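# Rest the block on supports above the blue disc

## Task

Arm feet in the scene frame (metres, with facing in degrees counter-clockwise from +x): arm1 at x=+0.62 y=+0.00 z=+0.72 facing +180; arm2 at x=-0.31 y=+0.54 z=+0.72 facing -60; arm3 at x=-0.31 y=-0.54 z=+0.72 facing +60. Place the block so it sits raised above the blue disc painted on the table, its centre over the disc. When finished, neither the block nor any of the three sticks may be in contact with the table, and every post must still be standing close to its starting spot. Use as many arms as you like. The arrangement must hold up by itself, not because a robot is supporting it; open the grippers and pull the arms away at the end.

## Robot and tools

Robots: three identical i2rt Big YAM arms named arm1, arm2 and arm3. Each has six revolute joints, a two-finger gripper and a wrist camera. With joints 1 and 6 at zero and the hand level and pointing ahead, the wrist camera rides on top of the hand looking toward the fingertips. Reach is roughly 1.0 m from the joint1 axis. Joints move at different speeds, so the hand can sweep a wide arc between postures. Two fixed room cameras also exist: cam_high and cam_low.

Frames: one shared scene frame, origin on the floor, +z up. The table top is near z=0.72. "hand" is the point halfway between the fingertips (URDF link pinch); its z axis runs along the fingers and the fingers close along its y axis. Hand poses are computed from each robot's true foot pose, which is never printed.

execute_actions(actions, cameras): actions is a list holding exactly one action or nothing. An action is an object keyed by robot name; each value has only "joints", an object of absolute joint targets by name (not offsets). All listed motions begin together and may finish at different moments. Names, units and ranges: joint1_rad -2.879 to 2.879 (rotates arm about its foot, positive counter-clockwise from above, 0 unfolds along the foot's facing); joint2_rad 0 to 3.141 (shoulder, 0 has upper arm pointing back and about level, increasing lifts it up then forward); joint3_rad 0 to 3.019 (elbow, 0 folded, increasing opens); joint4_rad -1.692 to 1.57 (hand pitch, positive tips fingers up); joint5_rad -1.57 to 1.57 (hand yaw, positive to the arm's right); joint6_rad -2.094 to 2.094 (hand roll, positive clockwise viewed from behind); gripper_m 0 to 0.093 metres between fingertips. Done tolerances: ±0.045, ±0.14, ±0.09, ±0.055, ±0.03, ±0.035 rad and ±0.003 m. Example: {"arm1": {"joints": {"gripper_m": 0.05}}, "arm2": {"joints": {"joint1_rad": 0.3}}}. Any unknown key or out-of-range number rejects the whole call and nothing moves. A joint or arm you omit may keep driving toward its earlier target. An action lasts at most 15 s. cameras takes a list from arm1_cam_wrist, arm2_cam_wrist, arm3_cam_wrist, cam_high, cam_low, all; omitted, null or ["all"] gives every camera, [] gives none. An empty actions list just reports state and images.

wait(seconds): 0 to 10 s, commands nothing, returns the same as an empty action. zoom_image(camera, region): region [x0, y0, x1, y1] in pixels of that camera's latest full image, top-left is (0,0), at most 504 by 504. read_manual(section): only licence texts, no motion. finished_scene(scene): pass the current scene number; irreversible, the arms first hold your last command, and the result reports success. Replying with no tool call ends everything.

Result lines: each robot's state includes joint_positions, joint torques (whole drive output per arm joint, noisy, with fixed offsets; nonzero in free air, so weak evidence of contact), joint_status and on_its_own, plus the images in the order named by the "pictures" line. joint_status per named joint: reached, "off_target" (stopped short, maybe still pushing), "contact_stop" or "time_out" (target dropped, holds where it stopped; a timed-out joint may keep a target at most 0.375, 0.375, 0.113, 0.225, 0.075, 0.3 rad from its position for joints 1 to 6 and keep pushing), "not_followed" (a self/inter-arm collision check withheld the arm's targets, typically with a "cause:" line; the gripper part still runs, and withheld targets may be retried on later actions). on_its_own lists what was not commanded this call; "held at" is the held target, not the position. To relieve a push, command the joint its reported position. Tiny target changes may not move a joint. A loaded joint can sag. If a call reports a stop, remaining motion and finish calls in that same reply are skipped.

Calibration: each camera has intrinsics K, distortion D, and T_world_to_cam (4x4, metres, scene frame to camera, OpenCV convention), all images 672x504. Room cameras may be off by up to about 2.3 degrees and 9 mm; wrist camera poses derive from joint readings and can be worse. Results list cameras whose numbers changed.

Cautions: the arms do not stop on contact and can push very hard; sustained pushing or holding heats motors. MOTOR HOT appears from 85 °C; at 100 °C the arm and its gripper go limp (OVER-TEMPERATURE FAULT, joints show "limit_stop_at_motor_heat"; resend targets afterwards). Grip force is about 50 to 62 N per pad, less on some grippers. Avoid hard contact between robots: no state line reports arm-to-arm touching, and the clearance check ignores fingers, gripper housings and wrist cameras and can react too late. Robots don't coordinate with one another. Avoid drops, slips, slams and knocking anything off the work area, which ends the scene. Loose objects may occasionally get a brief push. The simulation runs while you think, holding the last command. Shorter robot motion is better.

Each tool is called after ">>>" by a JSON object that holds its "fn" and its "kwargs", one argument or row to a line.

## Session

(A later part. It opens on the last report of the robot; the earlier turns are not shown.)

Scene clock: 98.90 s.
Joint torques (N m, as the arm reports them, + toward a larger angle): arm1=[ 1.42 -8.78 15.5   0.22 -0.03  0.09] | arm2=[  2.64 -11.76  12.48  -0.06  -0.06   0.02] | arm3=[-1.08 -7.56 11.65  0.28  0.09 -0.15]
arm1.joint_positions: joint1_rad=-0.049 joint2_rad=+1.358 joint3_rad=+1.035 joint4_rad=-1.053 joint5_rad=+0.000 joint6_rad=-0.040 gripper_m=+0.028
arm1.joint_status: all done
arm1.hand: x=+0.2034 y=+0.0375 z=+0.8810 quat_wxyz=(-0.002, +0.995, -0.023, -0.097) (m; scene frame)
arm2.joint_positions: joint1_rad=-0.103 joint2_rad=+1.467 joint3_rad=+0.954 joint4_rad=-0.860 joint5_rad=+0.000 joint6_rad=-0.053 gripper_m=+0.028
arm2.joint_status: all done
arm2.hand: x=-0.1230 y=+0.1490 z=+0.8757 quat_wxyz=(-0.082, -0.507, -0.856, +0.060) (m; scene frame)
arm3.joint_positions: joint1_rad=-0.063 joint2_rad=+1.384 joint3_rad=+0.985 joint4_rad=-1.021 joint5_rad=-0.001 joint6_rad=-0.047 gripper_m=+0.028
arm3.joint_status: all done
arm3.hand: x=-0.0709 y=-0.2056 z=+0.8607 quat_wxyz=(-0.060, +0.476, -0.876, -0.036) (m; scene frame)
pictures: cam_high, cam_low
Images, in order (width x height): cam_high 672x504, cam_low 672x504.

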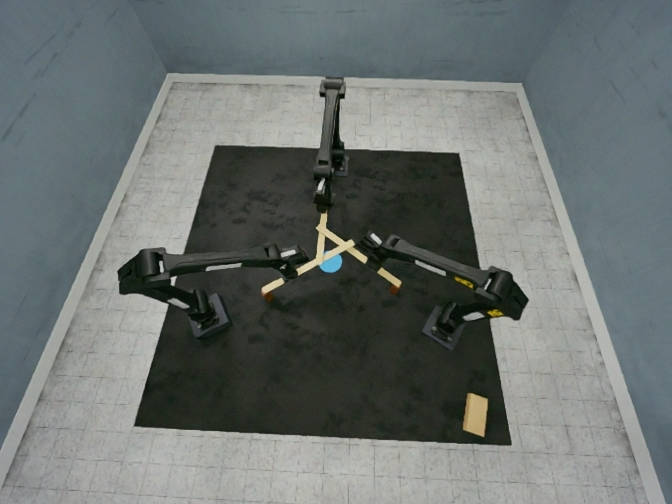

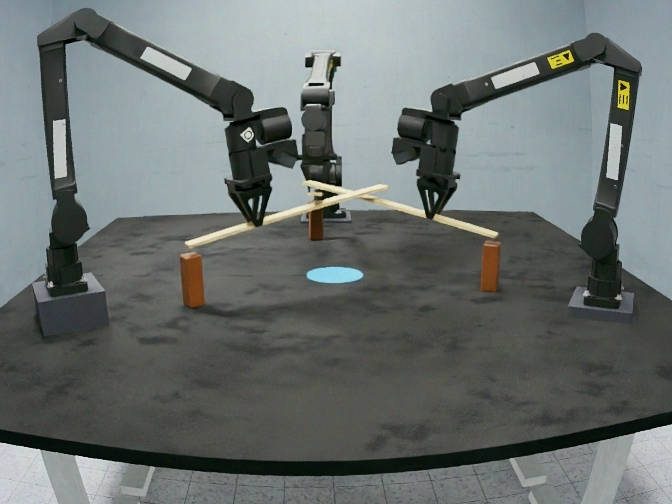

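>>> {"fn": "execute_actions", "kwargs": {
  "actions": [
    {"arm1": {"joints": {"joint2_rad": 1.427}}, "arm2": {"joints": {"joint2_rad": 1.523}}, "arm3": {"joints": {"joint2_rad": 1.44}}}
  ],
  "cameras": ["cam_low", "cam_high"]
}}

Scene clock: 100.10 s.
Joint torques (N m, as the arm reports them, + toward a larger angle): arm1=[ 1.46 -9.96 15.09  0.12 -0.03  0.08] | arm2=[  2.74 -13.03  11.72  -0.22  -0.05   0.05] | arm3=[-0.9  -8.88 11.33  0.31  0.08 -0.17]
arm1.joint_positions: joint1_rad=-0.049 joint2_rad=+1.420 joint3_rad=+1.036 joint4_rad=-1.053 joint5_rad=+0.000 joint6_rad=-0.040 gripper_m=+0.028
arm1.joint_status: all done
arm1.hand: x=+0.2027 y=+0.0374 z=+0.8566 quat_wxyz=(+0.000, +0.998, -0.023, -0.067) (m; scene frame)
arm2.joint_positions: joint1_rad=-0.103 joint2_rad=+1.522 joint3_rad=+0.956 joint4_rad=-0.861 joint5_rad=+0.000 joint6_rad=-0.053 gripper_m=+0.028
arm2.joint_status: all done
arm2.hand: x=-0.1241 y=+0.1507 z=+0.8542 quat_wxyz=(-0.060, -0.508, -0.858, +0.046) (m; scene frame)
arm3.joint_positions: joint1_rad=-0.063 joint2_rad=+1.435 joint3_rad=+0.988 joint4_rad=-1.021 joint5_rad=-0.001 joint6_rad=-0.047 gripper_m=+0.028
arm3.joint_status: all done
arm3.hand: x=-0.0711 y=-0.2055 z=+0.8418 quat_wxyz=(-0.038, +0.477, -0.878, -0.025) (m; scene frame)
pictures: cam_high, cam_low
Images, in order (width x height): cam_high 672x504, cam_low 672x504.

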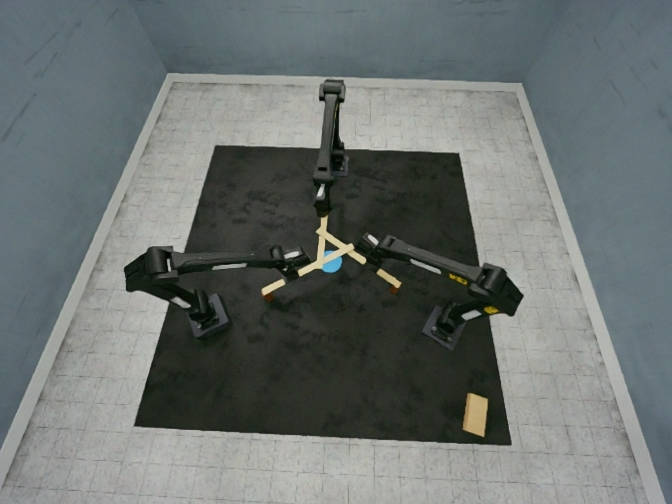

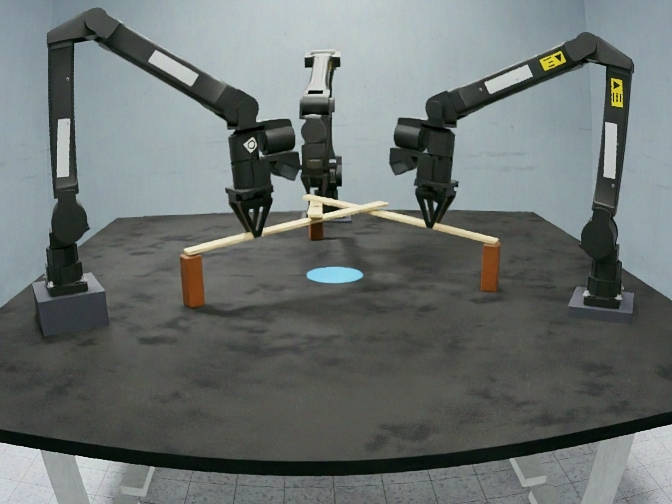

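>>> {"fn": "zoom_image", "kwargs": {
  "camera": "cam_high",
  "region": [250, 190, 410, 310]
}}

>>> {"fn": "zoom_image", "kwargs": {
  "camera": "cam_low",
  "region": [280, 180, 400, 250]
}}

>>> {"fn": "zoom_image", "kwargs": {
  "camera": "cam_low",
  "region": [160, 215, 260, 290]
}}

>>> {"fn": "zoom_image", "kwargs": {
  "camera": "cam_low",
  "region": [430, 205, 530, 280]
}}

Region (250, 190, 410, 310) of cam_high's 672x504 image, scaled by 3.150, with more detail than that image has; it fills the top 378 rows of this view, and the rest is white.

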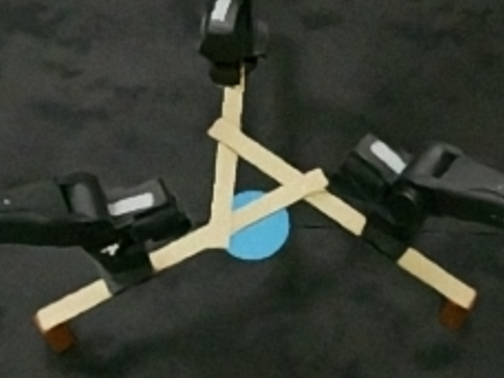

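Region (280, 180, 400, 250) of cam_low's 672x504 image, scaled by 4.200, with more detail than that image has; it fills the top 294 rows of this view, and the rest is white.

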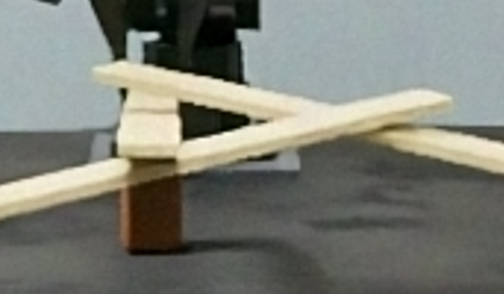

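Region (160, 215, 260, 290) of cam_low's 672x504 image, scaled by 5.040, with more detail than that image has; it fills the top 378 rows of this view, and the rest is white.

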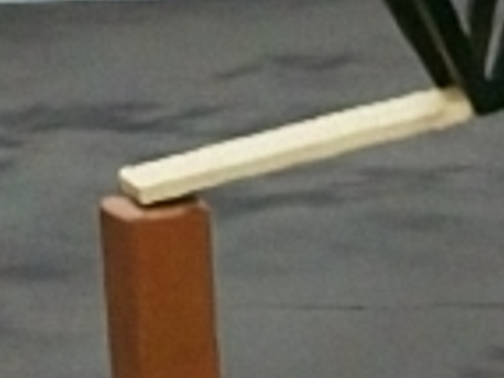

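Region (430, 205, 530, 280) of cam_low's 672x504 image, scaled by 5.040, with more detail than that image has; it fills the top 378 rows of this view, and the rest is white.

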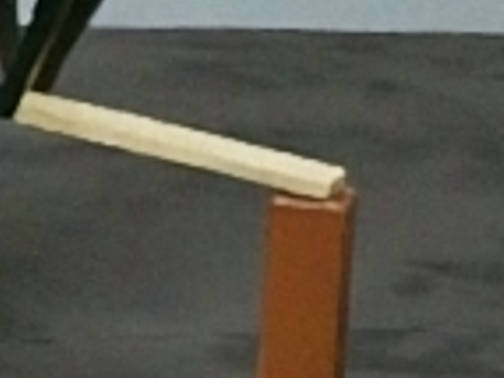

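>>> {"fn": "execute_actions", "kwargs": {
  "actions": [
    {"arm1": {"joints": {"gripper_m": 0.06}}, "arm2": {"joints": {"gripper_m": 0.06}}, "arm3": {"joints": {"gripper_m": 0.06}}}
  ],
  "cameras": ["cam_low", "cam_high"]
}}

Scene clock: 101.23 s.
Joint torques (N m, as the arm reports them, + toward a larger angle): arm1=[  1.49 -10.09  15.08   0.1   -0.03   0.08] | arm2=[  2.35 -12.49  11.84  -0.25  -0.05   0.05] | arm3=[-0.83 -8.5  11.25  0.23  0.07 -0.15]
arm1.joint_positions: joint1_rad=-0.049 joint2_rad=+1.420 joint3_rad=+1.036 joint4_rad=-1.053 joint5_rad=+0.000 joint6_rad=-0.040 gripper_m=+0.060
arm1.joint_status: all done
arm1.hand: x=+0.2027 y=+0.0374 z=+0.8566 quat_wxyz=(+0.000, +0.998, -0.023, -0.067) (m; scene frame)
arm2.joint_positions: joint1_rad=-0.103 joint2_rad=+1.522 joint3_rad=+0.956 joint4_rad=-0.861 joint5_rad=+0.000 joint6_rad=-0.053 gripper_m=+0.060
arm2.joint_status: all done
arm2.hand: x=-0.1241 y=+0.1507 z=+0.8542 quat_wxyz=(-0.060, -0.508, -0.858, +0.046) (m; scene frame)
arm3.joint_positions: joint1_rad=-0.063 joint2_rad=+1.435 joint3_rad=+0.988 joint4_rad=-1.021 joint5_rad=-0.001 joint6_rad=-0.047 gripper_m=+0.060
arm3.joint_status: all done
arm3.hand: x=-0.0711 y=-0.2055 z=+0.8418 quat_wxyz=(-0.038, +0.477, -0.878, -0.025) (m; scene frame)
pictures: cam_high, cam_low
Images, in order (width x height): cam_high 672x504, cam_low 672x504.

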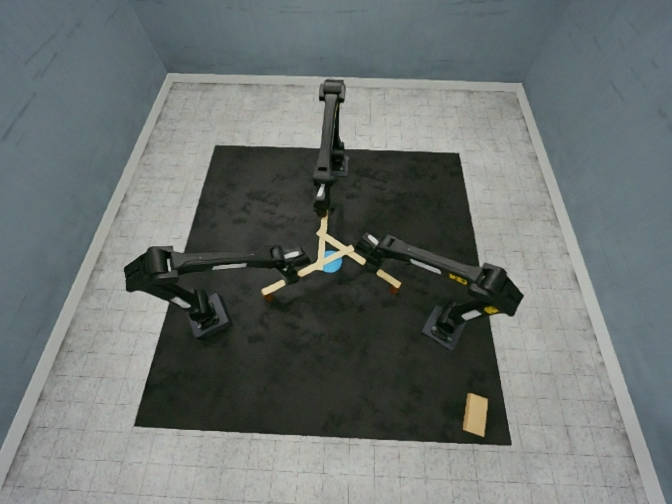

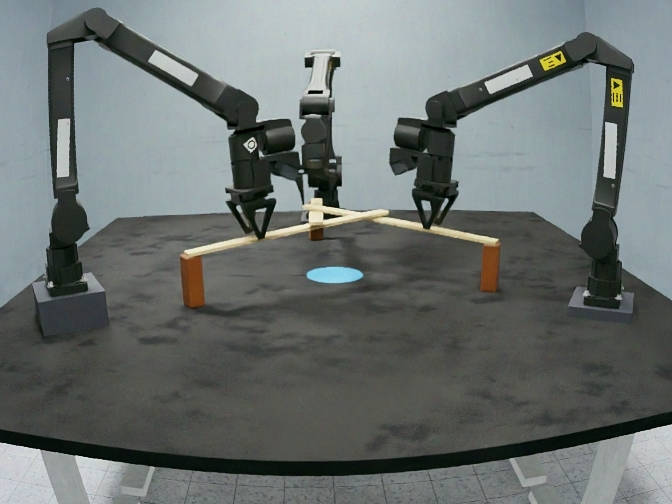

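>>> {"fn": "execute_actions", "kwargs": {
  "actions": [
    {"arm1": {"joints": {"joint2_rad": 0.9}}, "arm2": {"joints": {"joint2_rad": 1.0}}, "arm3": {"joints": {"joint2_rad": 1.1}}}
  ],
  "cameras": ["cam_low", "cam_high"]
}}

Scene clock: 103.03 s.
Joint torques (N m, as the arm reports them, + toward a larger angle): arm1=[ 1.36 -3.71 15.12  1.02 -0.03  0.08] | arm2=[ 2.29 -5.9  13.37  0.85 -0.06  0.05] | arm3=[-0.83 -4.06 11.37  0.9   0.08 -0.14]
arm1.joint_positions: joint1_rad=-0.049 joint2_rad=+0.892 joint3_rad=+1.053 joint4_rad=-1.053 joint5_rad=+0.000 joint6_rad=-0.040 gripper_m=+0.060
arm1.joint_status: all done
arm1.hand: x=+0.2531 y=+0.0348 z=+1.0662 quat_wxyz=(-0.017, +0.943, -0.023, -0.332) (m; scene frame)
arm2.joint_positions: joint1_rad=-0.103 joint2_rad=+0.991 joint3_rad=+0.966 joint4_rad=-0.861 joint5_rad=+0.000 joint6_rad=-0.053 gripper_m=+0.060
arm2.joint_status: all done
arm2.hand: x=-0.1315 y=+0.1710 z=+1.0744 quat_wxyz=(-0.279, -0.478, -0.810, +0.191) (m; scene frame)
arm3.joint_positions: joint1_rad=-0.063 joint2_rad=+1.085 joint3_rad=+1.004 joint4_rad=-1.022 joint5_rad=-0.001 joint6_rad=-0.047 gripper_m=+0.060
arm3.joint_status: all done
arm3.hand: x=-0.0752 y=-0.2140 z=+0.9834 quat_wxyz=(-0.201, +0.465, -0.856, -0.104) (m; scene frame)
pictures: cam_high, cam_low
Images, in order (width x height): cam_high 672x504, cam_low 672x504.

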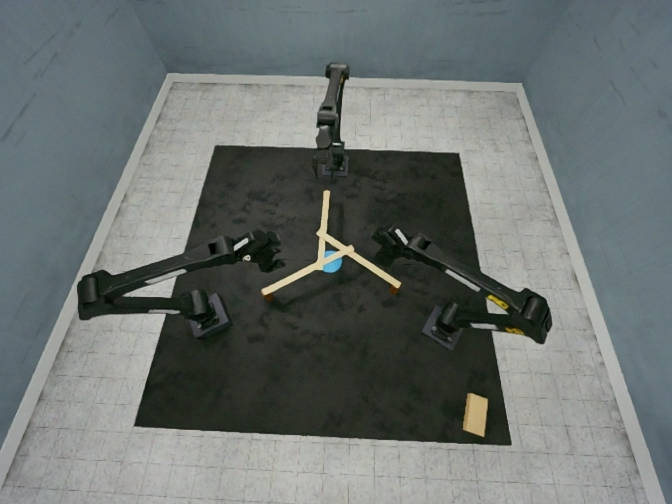

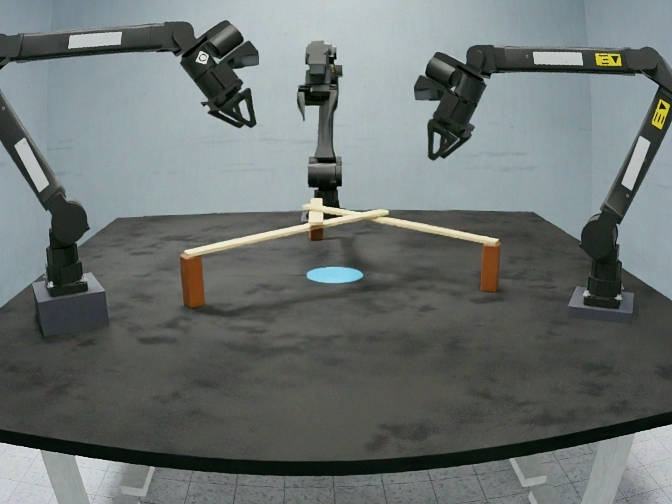

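>>> {"fn": "zoom_image", "kwargs": {
  "camera": "cam_high",
  "region": [250, 180, 410, 310]
}}

>>> {"fn": "zoom_image", "kwargs": {
  "camera": "cam_high",
  "region": [420, 370, 530, 452]
}}

>>> {"fn": "zoom_image", "kwargs": {
  "camera": "cam_low",
  "region": [280, 180, 400, 250]
}}

Region (250, 180, 410, 310) of cam_high's 672x504 image, scaled by 3.150, with more detail than that image has; it fills the top 410 rows of this view, and the rest is white.

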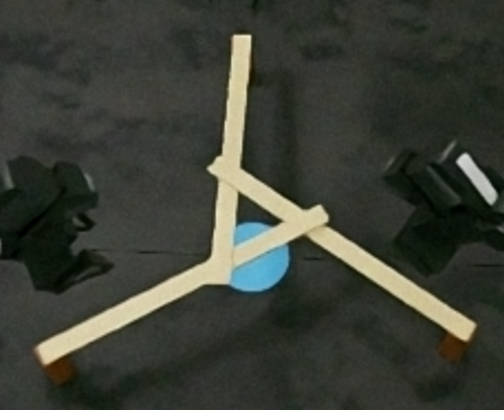

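Region (420, 370, 530, 452) of cam_high's 672x504 image, scaled by 4.582, with more detail than that image has; it fills the top 376 rows of this view, and the rest is white.

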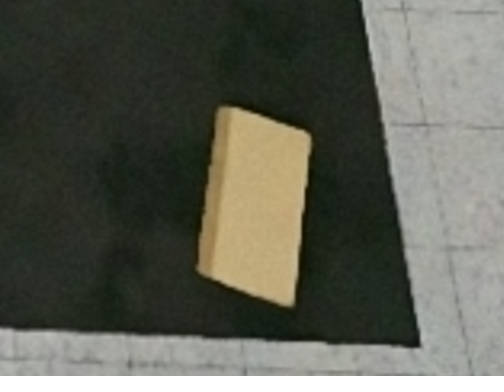

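Region (280, 180, 400, 250) of cam_low's 672x504 image, scaled by 4.200, with more detail than that image has; it fills the top 294 rows of this view, and the rest is white.

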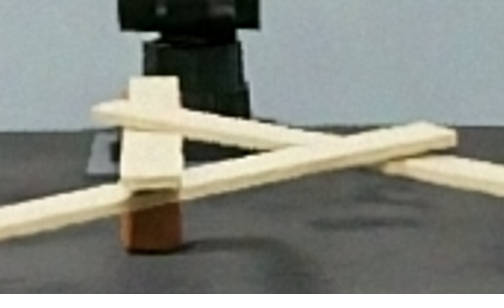

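>>> {"fn": "execute_actions", "kwargs": {
  "actions": [
    {"arm1": {"joints": {"joint1_rad": -1.3, "joint2_rad": 0.6, "joint3_rad": 0.75}}, "arm2": {"joints": {"joint1_rad": 1.3, "joint2_rad": 0.6, "joint3_rad": 0.75}}, "arm3": {"joints": {"joint1_rad": 2.33, "joint2_rad": 1.31, "joint3_rad": 0.935, "joint4_rad": -1.187, "joint6_rad": 0.5, "gripper_m": 0.093}}}
  ],
  "cameras": ["arm3_cam_wrist", "cam_high"]
}}

Scene clock: 107.17 s.
Joint torques (N m, as the arm reports them, + toward a larger angle): arm1=[-0.6  -0.37 11.01  1.06 -0.02  0.07] | arm2=[ 2.59 -1.07 11.01  1.05 -0.01  0.03] | arm3=[-0.88 -8.84  7.69  0.    0.08  0.15]
arm1.joint_positions: joint1_rad=-1.290 joint2_rad=+0.595 joint3_rad=+0.761 joint4_rad=-1.054 joint5_rad=+0.000 joint6_rad=-0.039 gripper_m=+0.060
arm1.joint_status: all done
arm1.hand: x=+0.5534 y=+0.2725 z=+0.9980 quat_wxyz=(-0.208, +0.754, -0.567, -0.258) (m; scene frame)
arm2.joint_positions: joint1_rad=+1.296 joint2_rad=+0.595 joint3_rad=+0.749 joint4_rad=-0.863 joint5_rad=-0.001 joint6_rad=-0.052 gripper_m=+0.060
arm2.joint_status: all done
arm2.hand: x=-0.0094 y=+0.6241 z=+1.0825 quat_wxyz=(-0.411, +0.151, -0.898, -0.044) (m; scene frame)
arm3.joint_positions: joint1_rad=+2.333 joint2_rad=+1.334 joint3_rad=+0.926 joint4_rad=-1.179 joint5_rad=+0.000 joint6_rad=+0.486 gripper_m=+0.093
arm3.joint_status: all done
arm3.hand: x=-0.6466 y=-0.6063 z=+0.8641 quat_wxyz=(+0.000, +0.990, -0.140, +0.000) (m; scene frame)
pictures: arm3_cam_wrist, cam_high
camera_calibration (this result's frames):
arm3_cam_wrist: T_world_to_cam=[[0.294484, 0.955636, 0.00623788, 0.769013], [0.781366, -0.244529, 0.574171, -0.136405], [0.550224, -0.16421, -0.818711, 1.08862], [0, 0, 0, 1]] pos_world=[-0.718865, -0.589489, 0.964788]
Images, in order (width x height): arm3_cam_wrist 672x504, cam_high 672x504.

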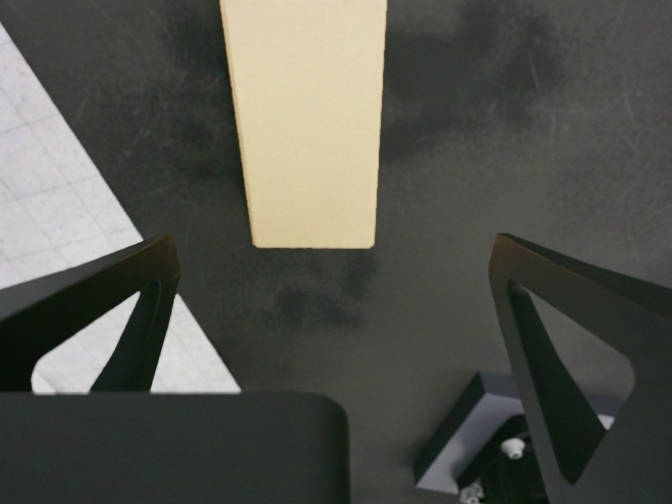

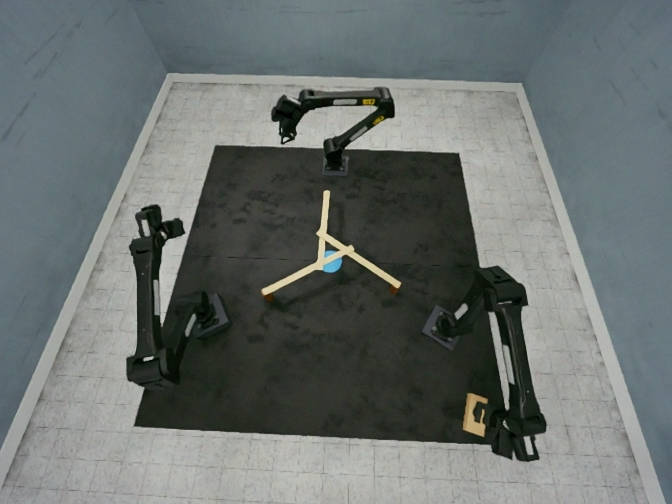

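>>> {"fn": "execute_actions", "kwargs": {
  "actions": [
    {"arm3": {"joints": {"joint1_rad": 2.372, "joint2_rad": 1.468, "joint3_rad": 0.815, "joint4_rad": -0.906, "joint6_rad": 0.53}}}
  ],
  "cameras": ["arm3_cam_wrist"]
}}

Scene clock: 110.47 s.
Joint torques (N m, as the arm reports them, + toward a larger angle): arm1=[-0.63 -0.29 11.01  1.07 -0.02  0.07] | arm2=[ 1.85 -0.9  10.88  1.11  0.01  0.01] | arm3=[-0.26 -8.84  6.67  0.74  0.1   0.14]
arm1.joint_positions: joint1_rad=-1.290 joint2_rad=+0.595 joint3_rad=+0.761 joint4_rad=-1.054 joint5_rad=+0.000 joint6_rad=-0.039 gripper_m=+0.060
arm1.joint_status: not commanded
arm1.hand: x=+0.5534 y=+0.2725 z=+0.9980 quat_wxyz=(-0.208, +0.754, -0.567, -0.258) (m; scene frame)
arm2.joint_positions: joint1_rad=+1.296 joint2_rad=+0.595 joint3_rad=+0.749 joint4_rad=-0.863 joint5_rad=-0.001 joint6_rad=-0.052 gripper_m=+0.060
arm2.joint_status: not commanded
arm2.hand: x=-0.0094 y=+0.6241 z=+1.0825 quat_wxyz=(-0.411, +0.151, -0.898, -0.044) (m; scene frame)
arm3.joint_positions: joint1_rad=+2.369 joint2_rad=+1.480 joint3_rad=+0.807 joint4_rad=-0.916 joint5_rad=+0.000 joint6_rad=+0.516 gripper_m=+0.093
arm3.joint_status: all done
arm3.hand: x=-0.6488 y=-0.6194 z=+0.7768 quat_wxyz=(-0.001, +0.990, -0.138, +0.001) (m; scene frame)
pictures: arm3_cam_wrist
camera_calibration (this result's frames):
arm3_cam_wrist: T_world_to_cam=[[0.289367, 0.957185, 0.00790876, 0.779023], [0.781446, -0.240995, 0.575555, -0.086573], [0.552819, -0.160367, -0.817725, 1.01954], [0, 0, 0, 1]] pos_world=[-0.721391, -0.603033, 0.877367]
Images, in order (width x height): arm3_cam_wrist 672x504.

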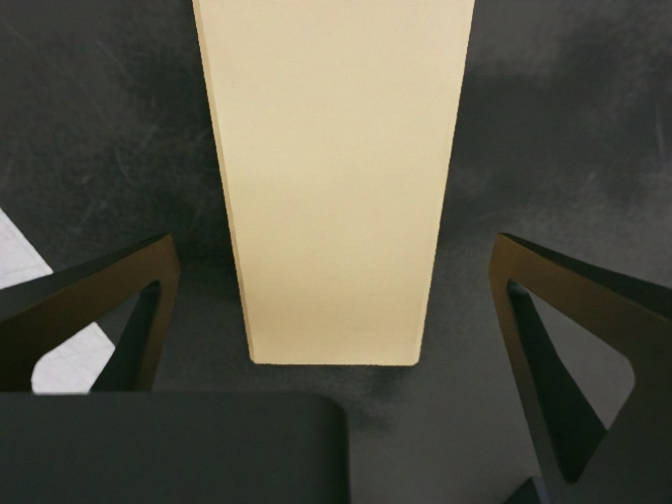

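>>> {"fn": "execute_actions", "kwargs": {
  "actions": [
    {"arm3": {"joints": {"joint2_rad": 1.555, "joint3_rad": 0.772, "joint4_rad": -0.789}}}
  ],
  "cameras": ["arm3_cam_wrist"]
}}

Scene clock: 111.93 s.
Joint torques (N m, as the arm reports them, + toward a larger angle): arm1=[-0.63 -0.34 11.03  1.08 -0.02  0.07] | arm2=[ 2.48 -0.88 10.73  1.01 -0.04  0.07] | arm3=[-0.14 -8.31  5.64  0.82  0.08  0.15]
arm1.joint_positions: joint1_rad=-1.290 joint2_rad=+0.595 joint3_rad=+0.761 joint4_rad=-1.054 joint5_rad=+0.000 joint6_rad=-0.039 gripper_m=+0.060
arm1.joint_status: not commanded
arm1.hand: x=+0.5534 y=+0.2725 z=+0.9980 quat_wxyz=(-0.208, +0.754, -0.567, -0.258) (m; scene frame)
arm2.joint_positions: joint1_rad=+1.296 joint2_rad=+0.595 joint3_rad=+0.749 joint4_rad=-0.863 joint5_rad=-0.001 joint6_rad=-0.052 gripper_m=+0.060
arm2.joint_status: not commanded
arm2.hand: x=-0.0094 y=+0.6241 z=+1.0825 quat_wxyz=(-0.411, +0.151, -0.898, -0.044) (m; scene frame)
arm3.joint_positions: joint1_rad=+2.369 joint2_rad=+1.551 joint3_rad=+0.772 joint4_rad=-0.800 joint5_rad=+0.000 joint6_rad=+0.516 gripper_m=+0.093
arm3.joint_status: all done
arm3.hand: x=-0.6519 y=-0.6201 z=+0.7433 quat_wxyz=(+0.001, +0.990, -0.138, -0.004) (m; scene frame)
pictures: arm3_cam_wrist
camera_calibration (this result's frames):
arm3_cam_wrist: T_world_to_cam=[[0.289408, 0.957202, 0.0026729, 0.784821], [0.787171, -0.239586, 0.568295, -0.0550225], [0.544614, -0.162365, -0.82282, 0.990993], [0, 0, 0, 1]] pos_world=[-0.723529, -0.603513, 0.84458]
Images, in order (width x height): arm3_cam_wrist 672x504.

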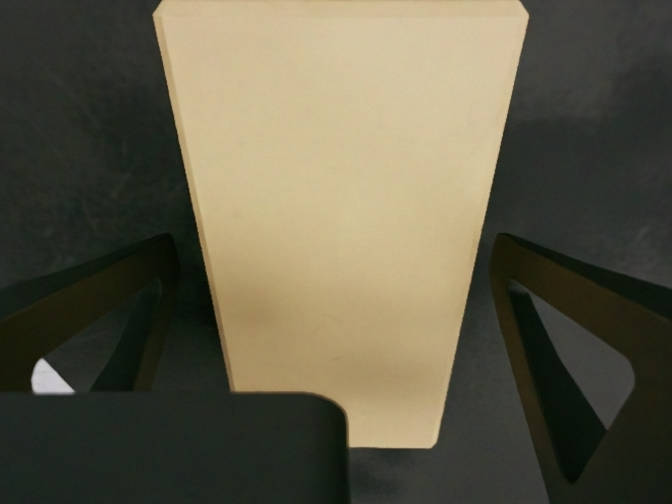

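>>> {"fn": "execute_actions", "kwargs": {
  "actions": [
    {"arm3": {"joints": {"gripper_m": 0.0}}}
  ],
  "cameras": ["arm3_cam_wrist"]
}}

Scene clock: 113.03 s.
Joint torques (N m, as the arm reports them, + toward a larger angle): arm1=[-0.64 -0.31 11.01  1.07 -0.02  0.07] | arm2=[ 2.25 -1.12 10.82  0.99 -0.03  0.05] | arm3=[-0.2  -8.1   5.57  0.68  0.07  0.12]
arm1.joint_positions: joint1_rad=-1.290 joint2_rad=+0.595 joint3_rad=+0.761 joint4_rad=-1.054 joint5_rad=+0.000 joint6_rad=-0.039 gripper_m=+0.060
arm1.joint_status: not commanded
arm1.hand: x=+0.5534 y=+0.2725 z=+0.9980 quat_wxyz=(-0.208, +0.754, -0.567, -0.258) (m; scene frame)
arm2.joint_positions: joint1_rad=+1.296 joint2_rad=+0.595 joint3_rad=+0.749 joint4_rad=-0.863 joint5_rad=-0.001 joint6_rad=-0.052 gripper_m=+0.060
arm2.joint_status: not commanded
arm2.hand: x=-0.0094 y=+0.6241 z=+1.0825 quat_wxyz=(-0.411, +0.151, -0.898, -0.044) (m; scene frame)
arm3.joint_positions: joint1_rad=+2.369 joint2_rad=+1.551 joint3_rad=+0.772 joint4_rad=-0.798 joint5_rad=+0.000 joint6_rad=+0.518 gripper_m=+0.070
arm3.joint_status: gripper_m off_target (ended at +0.070, target +0.000)
arm3.hand: x=-0.6525 y=-0.6202 z=+0.7433 quat_wxyz=(+0.001, +0.990, -0.139, -0.005) (m; scene frame)
pictures: arm3_cam_wrist
camera_calibration (this result's frames):
arm3_cam_wrist: T_world_to_cam=[[0.291239, 0.956649, 0.00181992, 0.786536], [0.788025, -0.240981, 0.56652, -0.0535878], [0.542399, -0.163558, -0.824046, 0.990017], [0, 0, 0, 1]] pos_world=[-0.723826, -0.603427, 0.844747]
Images, in order (width x height): arm3_cam_wrist 672x504.

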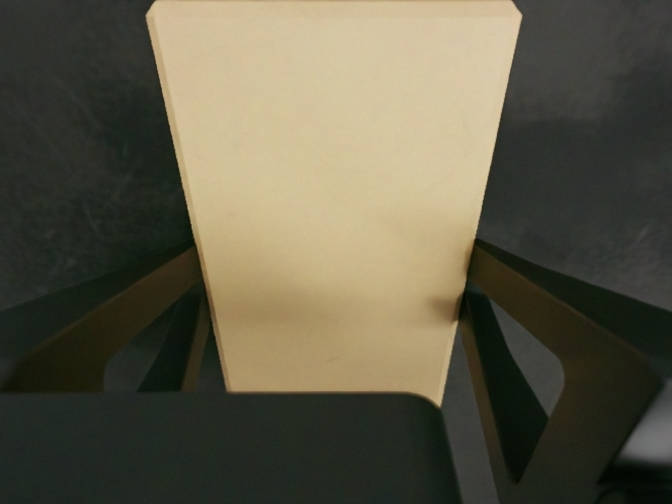

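>>> {"fn": "execute_actions", "kwargs": {
  "actions": [
    {"arm3": {"joints": {"joint1_rad": 0.7, "joint2_rad": 1.0, "joint3_rad": 0.81, "joint4_rad": -1.35}}}
  ],
  "cameras": ["cam_high"]
}}

Scene clock: 118.00 s.
Joint torques (N m, as the arm reports them, + toward a larger angle): arm1=[-0.68 -0.31 11.02  1.06 -0.02  0.08] | arm2=[ 2.25 -0.65 10.96  1.04 -0.01  0.03] | arm3=[-0.59 -3.91 10.28 -0.07 -0.03  0.1 ]
arm1.joint_positions: joint1_rad=-1.290 joint2_rad=+0.595 joint3_rad=+0.761 joint4_rad=-1.054 joint5_rad=+0.000 joint6_rad=-0.039 gripper_m=+0.060
arm1.joint_status: not commanded
arm1.hand: x=+0.5534 y=+0.2725 z=+0.9980 quat_wxyz=(-0.208, +0.754, -0.567, -0.258) (m; scene frame)
arm2.joint_positions: joint1_rad=+1.296 joint2_rad=+0.595 joint3_rad=+0.749 joint4_rad=-0.863 joint5_rad=-0.001 joint6_rad=-0.052 gripper_m=+0.060
arm2.joint_status: not commanded
arm2.hand: x=-0.0094 y=+0.6241 z=+1.0825 quat_wxyz=(-0.411, +0.151, -0.898, -0.044) (m; scene frame)
arm3.joint_positions: joint1_rad=+0.701 joint2_rad=+1.010 joint3_rad=+0.772 joint4_rad=-1.341 joint5_rad=+0.002 joint6_rad=+0.518 gripper_m=+0.070
arm3.joint_status: all done
arm3.hand: x=-0.3419 y=-0.2921 z=+0.8925 quat_wxyz=(+0.008, +0.563, -0.826, +0.001) (m; scene frame)
pictures: cam_high
Images, in order (width x height): cam_high 672x504.

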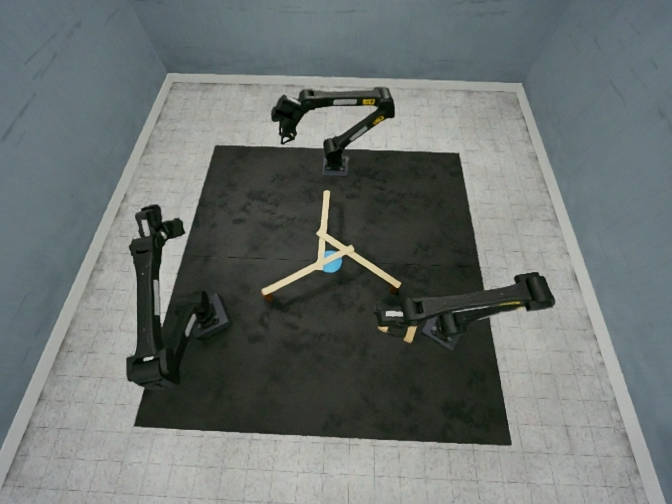

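>>> {"fn": "execute_actions", "kwargs": {
  "actions": [
    {"arm3": {"joints": {"joint1_rad": 0.02, "joint2_rad": 1.45, "joint3_rad": 1.885, "joint4_rad": -1.6}}}
  ],
  "cameras": []
}}

Scene clock: 120.40 s.
Joint torques (N m, as the arm reports them, + toward a larger angle): arm1=[-0.63 -0.28 11.    1.05 -0.02  0.07] | arm2=[ 2.53 -1.54 10.87  0.9  -0.03  0.05] | arm3=[  0.31 -12.55  12.33   0.77  -0.03   0.12]
arm1.joint_positions: joint1_rad=-1.290 joint2_rad=+0.595 joint3_rad=+0.761 joint4_rad=-1.054 joint5_rad=+0.000 joint6_rad=-0.039 gripper_m=+0.060
arm1.joint_status: not commanded
arm1.hand: x=+0.5534 y=+0.2725 z=+0.9980 quat_wxyz=(-0.208, +0.754, -0.567, -0.258) (m; scene frame)
arm2.joint_positions: joint1_rad=+1.296 joint2_rad=+0.595 joint3_rad=+0.749 joint4_rad=-0.863 joint5_rad=-0.001 joint6_rad=-0.052 gripper_m=+0.060
arm2.joint_status: not commanded
arm2.hand: x=-0.0094 y=+0.6241 z=+1.0825 quat_wxyz=(-0.411, +0.151, -0.898, -0.044) (m; scene frame)
arm3.joint_positions: joint1_rad=+0.014 joint2_rad=+1.478 joint3_rad=+1.822 joint4_rad=-1.597 joint5_rad=+0.002 joint6_rad=+0.518 gripper_m=+0.070
arm3.joint_status: all done
arm3.hand: x=-0.0488 y=-0.1166 z=+1.1453 quat_wxyz=(-0.106, +0.248, -0.957, -0.110) (m; scene frame)
pictures: none
No camera images: the call's "cameras" was empty. Leave "cameras" out to get every camera's image.

>>> {"fn": "execute_actions", "kwargs": {
  "actions": [
    {"arm3": {"joints": {"joint1_rad": 0.03, "joint2_rad": 1.895, "joint3_rad": 1.915, "joint4_rad": -1.43}}}
  ],
  "cameras": ["cam_high", "cam_low", "arm3_cam_wrist"]
}}

Scene clock: 122.07 s.
Joint torques (N m, as the arm reports them, + toward a larger angle): arm1=[-0.64 -0.21 11.02  1.07 -0.02  0.07] | arm2=[ 2.36 -0.99 10.92  1.06 -0.02  0.01] | arm3=[  0.41 -21.38  10.52   0.67   0.     0.12]
arm1.joint_positions: joint1_rad=-1.290 joint2_rad=+0.595 joint3_rad=+0.761 joint4_rad=-1.054 joint5_rad=+0.000 joint6_rad=-0.039 gripper_m=+0.060
arm1.joint_status: not commanded
arm1.hand: x=+0.5534 y=+0.2725 z=+0.9980 quat_wxyz=(-0.208, +0.754, -0.567, -0.258) (m; scene frame)
arm2.joint_positions: joint1_rad=+1.296 joint2_rad=+0.595 joint3_rad=+0.749 joint4_rad=-0.863 joint5_rad=-0.001 joint6_rad=-0.052 gripper_m=+0.060
arm2.joint_status: not commanded
arm2.hand: x=-0.0094 y=+0.6241 z=+1.0825 quat_wxyz=(-0.411, +0.151, -0.898, -0.044) (m; scene frame)
arm3.joint_positions: joint1_rad=+0.022 joint2_rad=+1.952 joint3_rad=+1.876 joint4_rad=-1.436 joint5_rad=+0.002 joint6_rad=+0.518 gripper_m=+0.070
arm3.joint_status: all done
arm3.hand: x=+0.0107 y=-0.0032 z=+0.9171 quat_wxyz=(-0.013, +0.255, -0.967, -0.021) (m; scene frame)
pictures: arm3_cam_wrist, cam_high, cam_low
camera_calibration (this result's frames):
arm3_cam_wrist: T_world_to_cam=[[0.478598, -0.877593, -0.0278206, 0.0221763], [-0.72901, -0.414828, 0.544483, -0.490059], [-0.489375, -0.240307, -0.838311, 0.898312], [0, 0, 0, 1]] pos_world=[0.0717398, 0.0320417, 1.02051]
Images, in order (width x height): arm3_cam_wrist 672x504, cam_high 672x504, cam_low 672x504.

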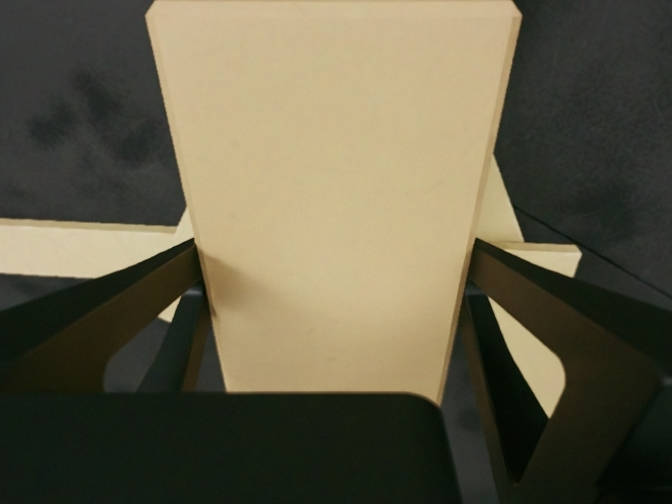

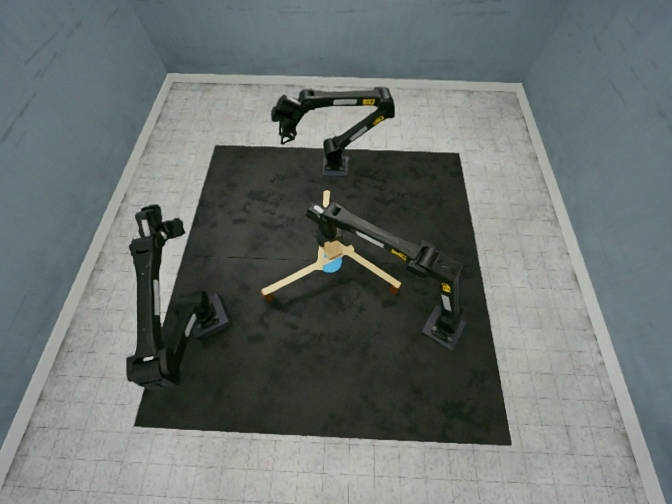

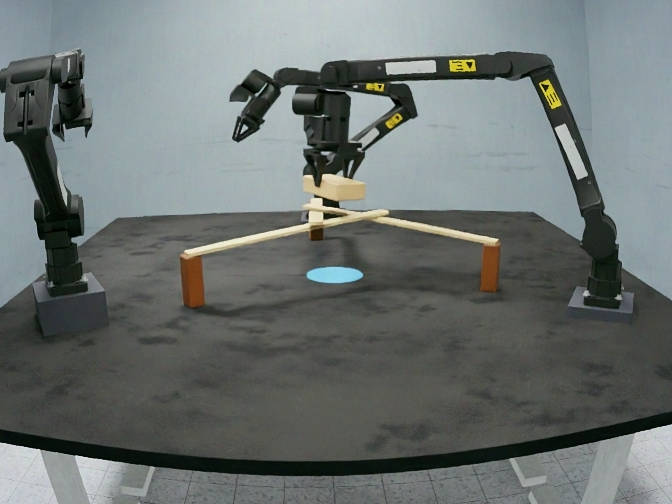

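>>> {"fn": "zoom_image", "kwargs": {
  "camera": "cam_low",
  "region": [270, 150, 410, 295]
}}

Region (270, 150, 410, 295) of cam_low's 672x504 image, scaled by 3.476, with more detail than that image has; it fills the left 487 columns of this view, and the rest is white.

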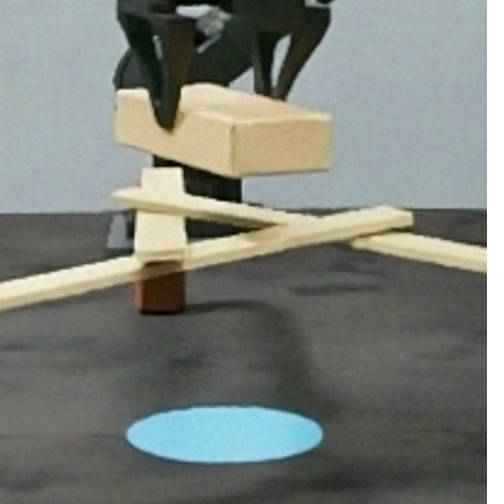

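>>> {"fn": "execute_actions", "kwargs": {
  "actions": [
    {"arm3": {"joints": {"joint3_rad": 1.812, "joint4_rad": -1.365}}}
  ],
  "cameras": ["cam_low", "arm3_cam_wrist"]
}}

Scene clock: 125.33 s.
Joint torques (N m, as the arm reports them, + toward a larger angle): arm1=[-0.64 -0.31 11.03  1.05 -0.02  0.07] | arm2=[ 2.42 -0.8  11.03  1.01 -0.02  0.04] | arm3=[  0.5  -21.15   8.88   0.83  -0.03   0.12]
arm1.joint_positions: joint1_rad=-1.290 joint2_rad=+0.595 joint3_rad=+0.761 joint4_rad=-1.054 joint5_rad=+0.000 joint6_rad=-0.039 gripper_m=+0.060
arm1.joint_status: not commanded
arm1.hand: x=+0.5534 y=+0.2725 z=+0.9980 quat_wxyz=(-0.208, +0.754, -0.567, -0.258) (m; scene frame)
arm2.joint_positions: joint1_rad=+1.296 joint2_rad=+0.595 joint3_rad=+0.749 joint4_rad=-0.863 joint5_rad=-0.001 joint6_rad=-0.052 gripper_m=+0.060
arm2.joint_status: not commanded
arm2.hand: x=-0.0094 y=+0.6241 z=+1.0825 quat_wxyz=(-0.411, +0.151, -0.898, -0.044) (m; scene frame)
arm3.joint_positions: joint1_rad=+0.022 joint2_rad=+1.946 joint3_rad=+1.796 joint4_rad=-1.376 joint5_rad=+0.002 joint6_rad=+0.518 gripper_m=+0.070
arm3.joint_status: all done
arm3.hand: x=+0.0060 y=-0.0105 z=+0.8901 quat_wxyz=(-0.008, +0.255, -0.967, -0.016) (m; scene frame)
pictures: arm3_cam_wrist, cam_low
camera_calibration (this result's frames):
arm3_cam_wrist: T_world_to_cam=[[0.478576, -0.877799, -0.0208195, 0.011036], [-0.725084, -0.408466, 0.554444, -0.490675], [-0.495194, -0.250248, -0.831961, 0.865878], [0, 0, 0, 1]] pos_world=[0.0677158, 0.0259473, 0.992657]
Images, in order (width x height): arm3_cam_wrist 672x504, cam_low 672x504.

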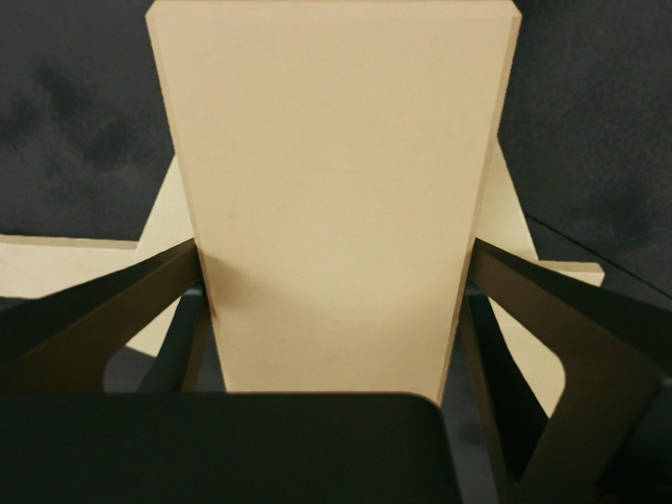

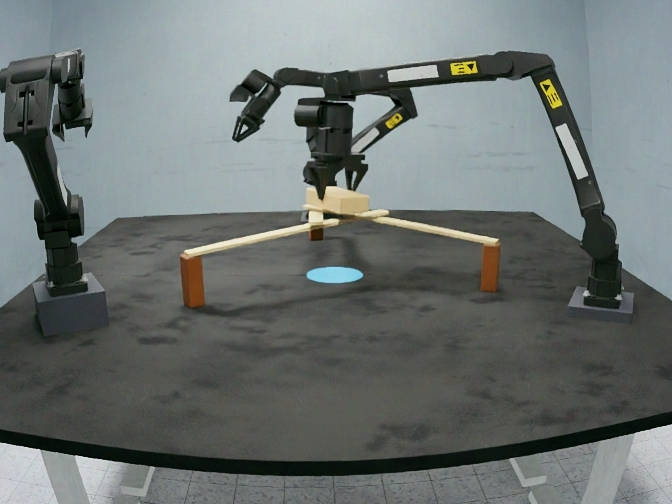

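>>> {"fn": "execute_actions", "kwargs": {
  "actions": [
    {"arm3": {"joints": {"joint3_rad": 1.78, "joint4_rad": -1.335}}}
  ],
  "cameras": ["cam_low"]
}}

Scene clock: 126.37 s.
Joint torques (N m, as the arm reports them, + toward a larger angle): arm1=[-0.64 -0.31 11.    1.06 -0.02  0.07] | arm2=[ 2.07 -0.76 10.77  1.   -0.03  0.06] | arm3=[  0.25 -21.27   8.32   0.88  -0.02   0.1 ]
arm1.joint_positions: joint1_rad=-1.290 joint2_rad=+0.595 joint3_rad=+0.761 joint4_rad=-1.054 joint5_rad=+0.000 joint6_rad=-0.039 gripper_m=+0.060
arm1.joint_status: not commanded
arm1.hand: x=+0.5534 y=+0.2725 z=+0.9980 quat_wxyz=(-0.208, +0.754, -0.567, -0.258) (m; scene frame)
arm2.joint_positions: joint1_rad=+1.296 joint2_rad=+0.595 joint3_rad=+0.749 joint4_rad=-0.863 joint5_rad=-0.001 joint6_rad=-0.052 gripper_m=+0.060
arm2.joint_status: not commanded
arm2.hand: x=-0.0094 y=+0.6241 z=+1.0825 quat_wxyz=(-0.411, +0.151, -0.898, -0.044) (m; scene frame)
arm3.joint_positions: joint1_rad=+0.022 joint2_rad=+1.946 joint3_rad=+1.769 joint4_rad=-1.347 joint5_rad=+0.002 joint6_rad=+0.518 gripper_m=+0.070
arm3.joint_status: all done
arm3.hand: x=+0.0053 y=-0.0114 z=+0.8803 quat_wxyz=(-0.009, +0.255, -0.967, -0.017) (m; scene frame)
pictures: cam_low
Images, in order (width x height): cam_low 672x504.

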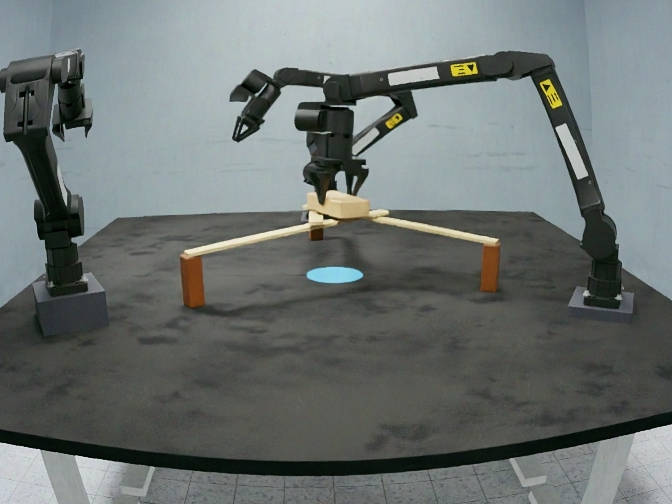

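>>> {"fn": "zoom_image", "kwargs": {
  "camera": "cam_low",
  "region": [290, 175, 400, 245]
}}

Region (290, 175, 400, 245) of cam_low's 672x504 image, scaled by 4.582, with more detail than that image has; it fills the top 321 rows of this view, and the rest is white.

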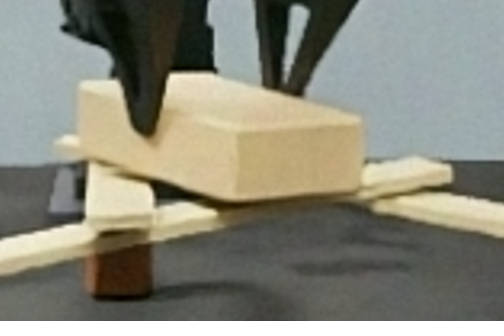

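>>> {"fn": "execute_actions", "kwargs": {
  "actions": [
    {"arm3": {"joints": {"joint3_rad": 1.768}}}
  ],
  "cameras": []
}}

>>> {"fn": "execute_actions", "kwargs": {
  "actions": [
    {"arm3": {"joints": {"gripper_m": 0.093}}}
  ],
  "cameras": ["cam_low"]
}}

Scene clock: 127.27 s.
Joint torques (N m, as the arm reports them, + toward a larger angle): arm1=[-0.57 -0.31 11.01  1.05 -0.02  0.07] | arm2=[ 2.25 -1.04 10.92  1.08 -0.03  0.05] | arm3=[  0.64 -20.76   7.9    0.8   -0.01   0.1 ]
arm1.joint_positions: joint1_rad=-1.290 joint2_rad=+0.595 joint3_rad=+0.761 joint4_rad=-1.054 joint5_rad=+0.000 joint6_rad=-0.039 gripper_m=+0.060
arm1.joint_status: not commanded
arm1.hand: x=+0.5534 y=+0.2725 z=+0.9980 quat_wxyz=(-0.208, +0.754, -0.567, -0.258) (m; scene frame)
arm2.joint_positions: joint1_rad=+1.296 joint2_rad=+0.595 joint3_rad=+0.749 joint4_rad=-0.863 joint5_rad=-0.001 joint6_rad=-0.052 gripper_m=+0.060
arm2.joint_status: not commanded
arm2.hand: x=-0.0094 y=+0.6241 z=+1.0825 quat_wxyz=(-0.411, +0.151, -0.898, -0.044) (m; scene frame)
arm3.joint_positions: joint1_rad=+0.022 joint2_rad=+1.946 joint3_rad=+1.762 joint4_rad=-1.346 joint5_rad=+0.002 joint6_rad=+0.518 gripper_m=+0.070
arm3.joint_status: all done
arm3.hand: x=+0.0042 y=-0.0132 z=+0.8774 quat_wxyz=(-0.007, +0.255, -0.967, -0.015) (m; scene frame)
pictures: none
No camera images: the call's "cameras" was empty. Leave "cameras" out to get every camera's image.

Scene clock: 128.07 s.
Joint torques (N m, as the arm reports them, + toward a larger angle): arm1=[-0.65 -0.37 11.    1.06 -0.02  0.08] | arm2=[ 2.   -1.05 10.83  1.03 -0.02  0.02] | arm3=[  0.38 -20.08   8.05   0.83  -0.01   0.13]
arm1.joint_positions: joint1_rad=-1.290 joint2_rad=+0.595 joint3_rad=+0.761 joint4_rad=-1.054 joint5_rad=+0.000 joint6_rad=-0.039 gripper_m=+0.060
arm1.joint_status: not commanded
arm1.hand: x=+0.5534 y=+0.2725 z=+0.9980 quat_wxyz=(-0.208, +0.754, -0.567, -0.258) (m; scene frame)
arm2.joint_positions: joint1_rad=+1.296 joint2_rad=+0.595 joint3_rad=+0.749 joint4_rad=-0.863 joint5_rad=-0.001 joint6_rad=-0.052 gripper_m=+0.060
arm2.joint_status: not commanded
arm2.hand: x=-0.0094 y=+0.6241 z=+1.0825 quat_wxyz=(-0.411, +0.151, -0.898, -0.044) (m; scene frame)
arm3.joint_positions: joint1_rad=+0.022 joint2_rad=+1.939 joint3_rad=+1.762 joint4_rad=-1.346 joint5_rad=+0.002 joint6_rad=+0.518 gripper_m=+0.093
arm3.joint_status: all done
arm3.hand: x=+0.0042 y=-0.0133 z=+0.8812 quat_wxyz=(-0.009, +0.255, -0.967, -0.017) (m; scene frame)
pictures: cam_low
Images, in order (width x height): cam_low 672x504.

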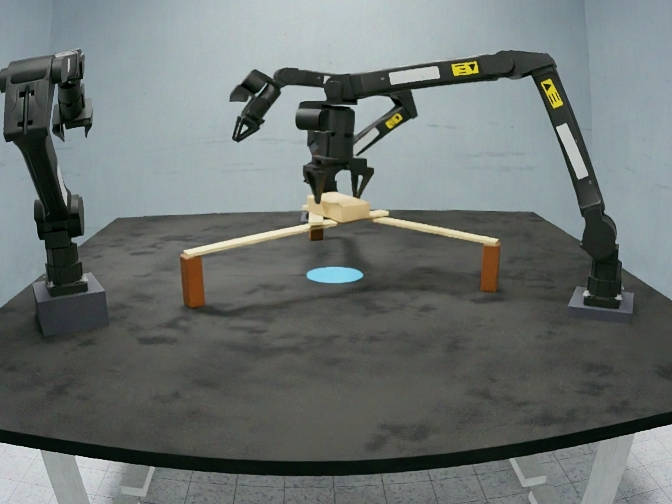

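Now lift arm3 clear (shoulder only, straight up since the hand is at shoulder height).

>>> {"fn": "execute_actions", "kwargs": {
  "actions": [
    {"arm3": {"joints": {"joint2_rad": 1.2}}}
  ],
  "cameras": ["cam_low", "cam_high"]
}}

Scene clock: 129.97 s.
Joint torques (N m, as the arm reports them, + toward a larger angle): arm1=[-0.54 -0.22 11.02  1.07 -0.02  0.08] | arm2=[ 2.36 -0.99 10.94  1.01 -0.01  0.01] | arm3=[ 0.11 -6.64  8.09  1.78  0.    0.08]
arm1.joint_positions: joint1_rad=-1.290 joint2_rad=+0.595 joint3_rad=+0.761 joint4_rad=-1.054 joint5_rad=+0.000 joint6_rad=-0.039 gripper_m=+0.060
arm1.joint_status: not commanded
arm1.hand: x=+0.5534 y=+0.2725 z=+0.9980 quat_wxyz=(-0.208, +0.754, -0.567, -0.258) (m; scene frame)
arm2.joint_positions: joint1_rad=+1.296 joint2_rad=+0.595 joint3_rad=+0.749 joint4_rad=-0.863 joint5_rad=-0.001 joint6_rad=-0.052 gripper_m=+0.060
arm2.joint_status: not commanded
arm2.hand: x=-0.0094 y=+0.6241 z=+1.0825 quat_wxyz=(-0.411, +0.151, -0.898, -0.044) (m; scene frame)
arm3.joint_positions: joint1_rad=+0.022 joint2_rad=+1.208 joint3_rad=+1.759 joint4_rad=-1.342 joint5_rad=+0.002 joint6_rad=+0.518 gripper_m=+0.093
arm3.joint_status: all done
arm3.hand: x=-0.0714 y=-0.1498 z=+1.2704 quat_wxyz=(-0.264, +0.234, -0.897, -0.266) (m; scene frame)
pictures: cam_high, cam_low
Images, in order (width x height): cam_high 672x504, cam_low 672x504.

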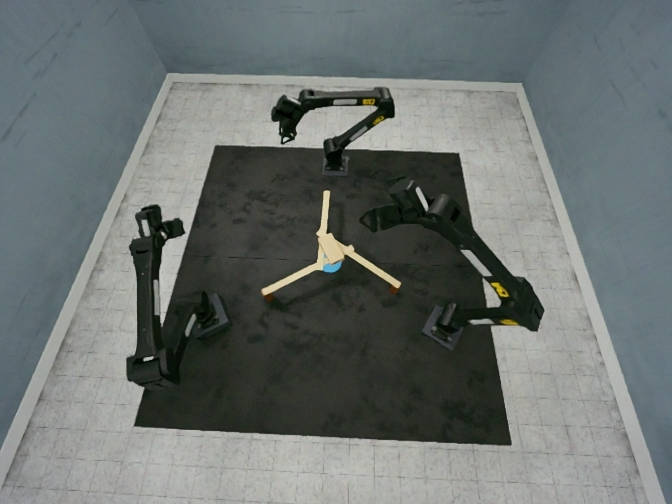

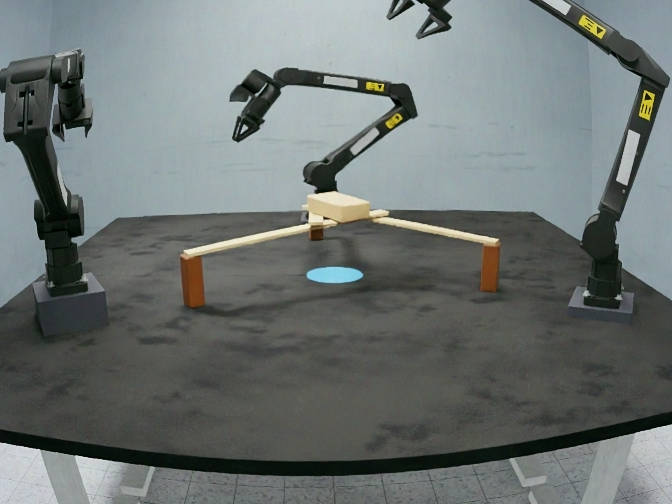

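>>> {"fn": "zoom_image", "kwargs": {
  "camera": "cam_high",
  "region": [250, 180, 410, 310]
}}

Region (250, 180, 410, 310) of cam_high's 672x504 image, scaled by 3.150, with more detail than that image has; it fills the top 410 rows of this view, and the rest is white.

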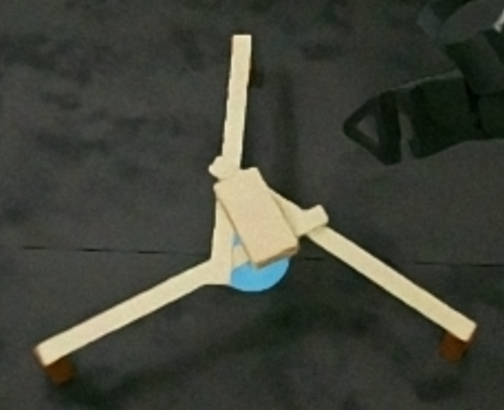

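>>> {"fn": "finished_scene", "kwargs": {
  "scene": 1
}}

The scene is finished: the task was done.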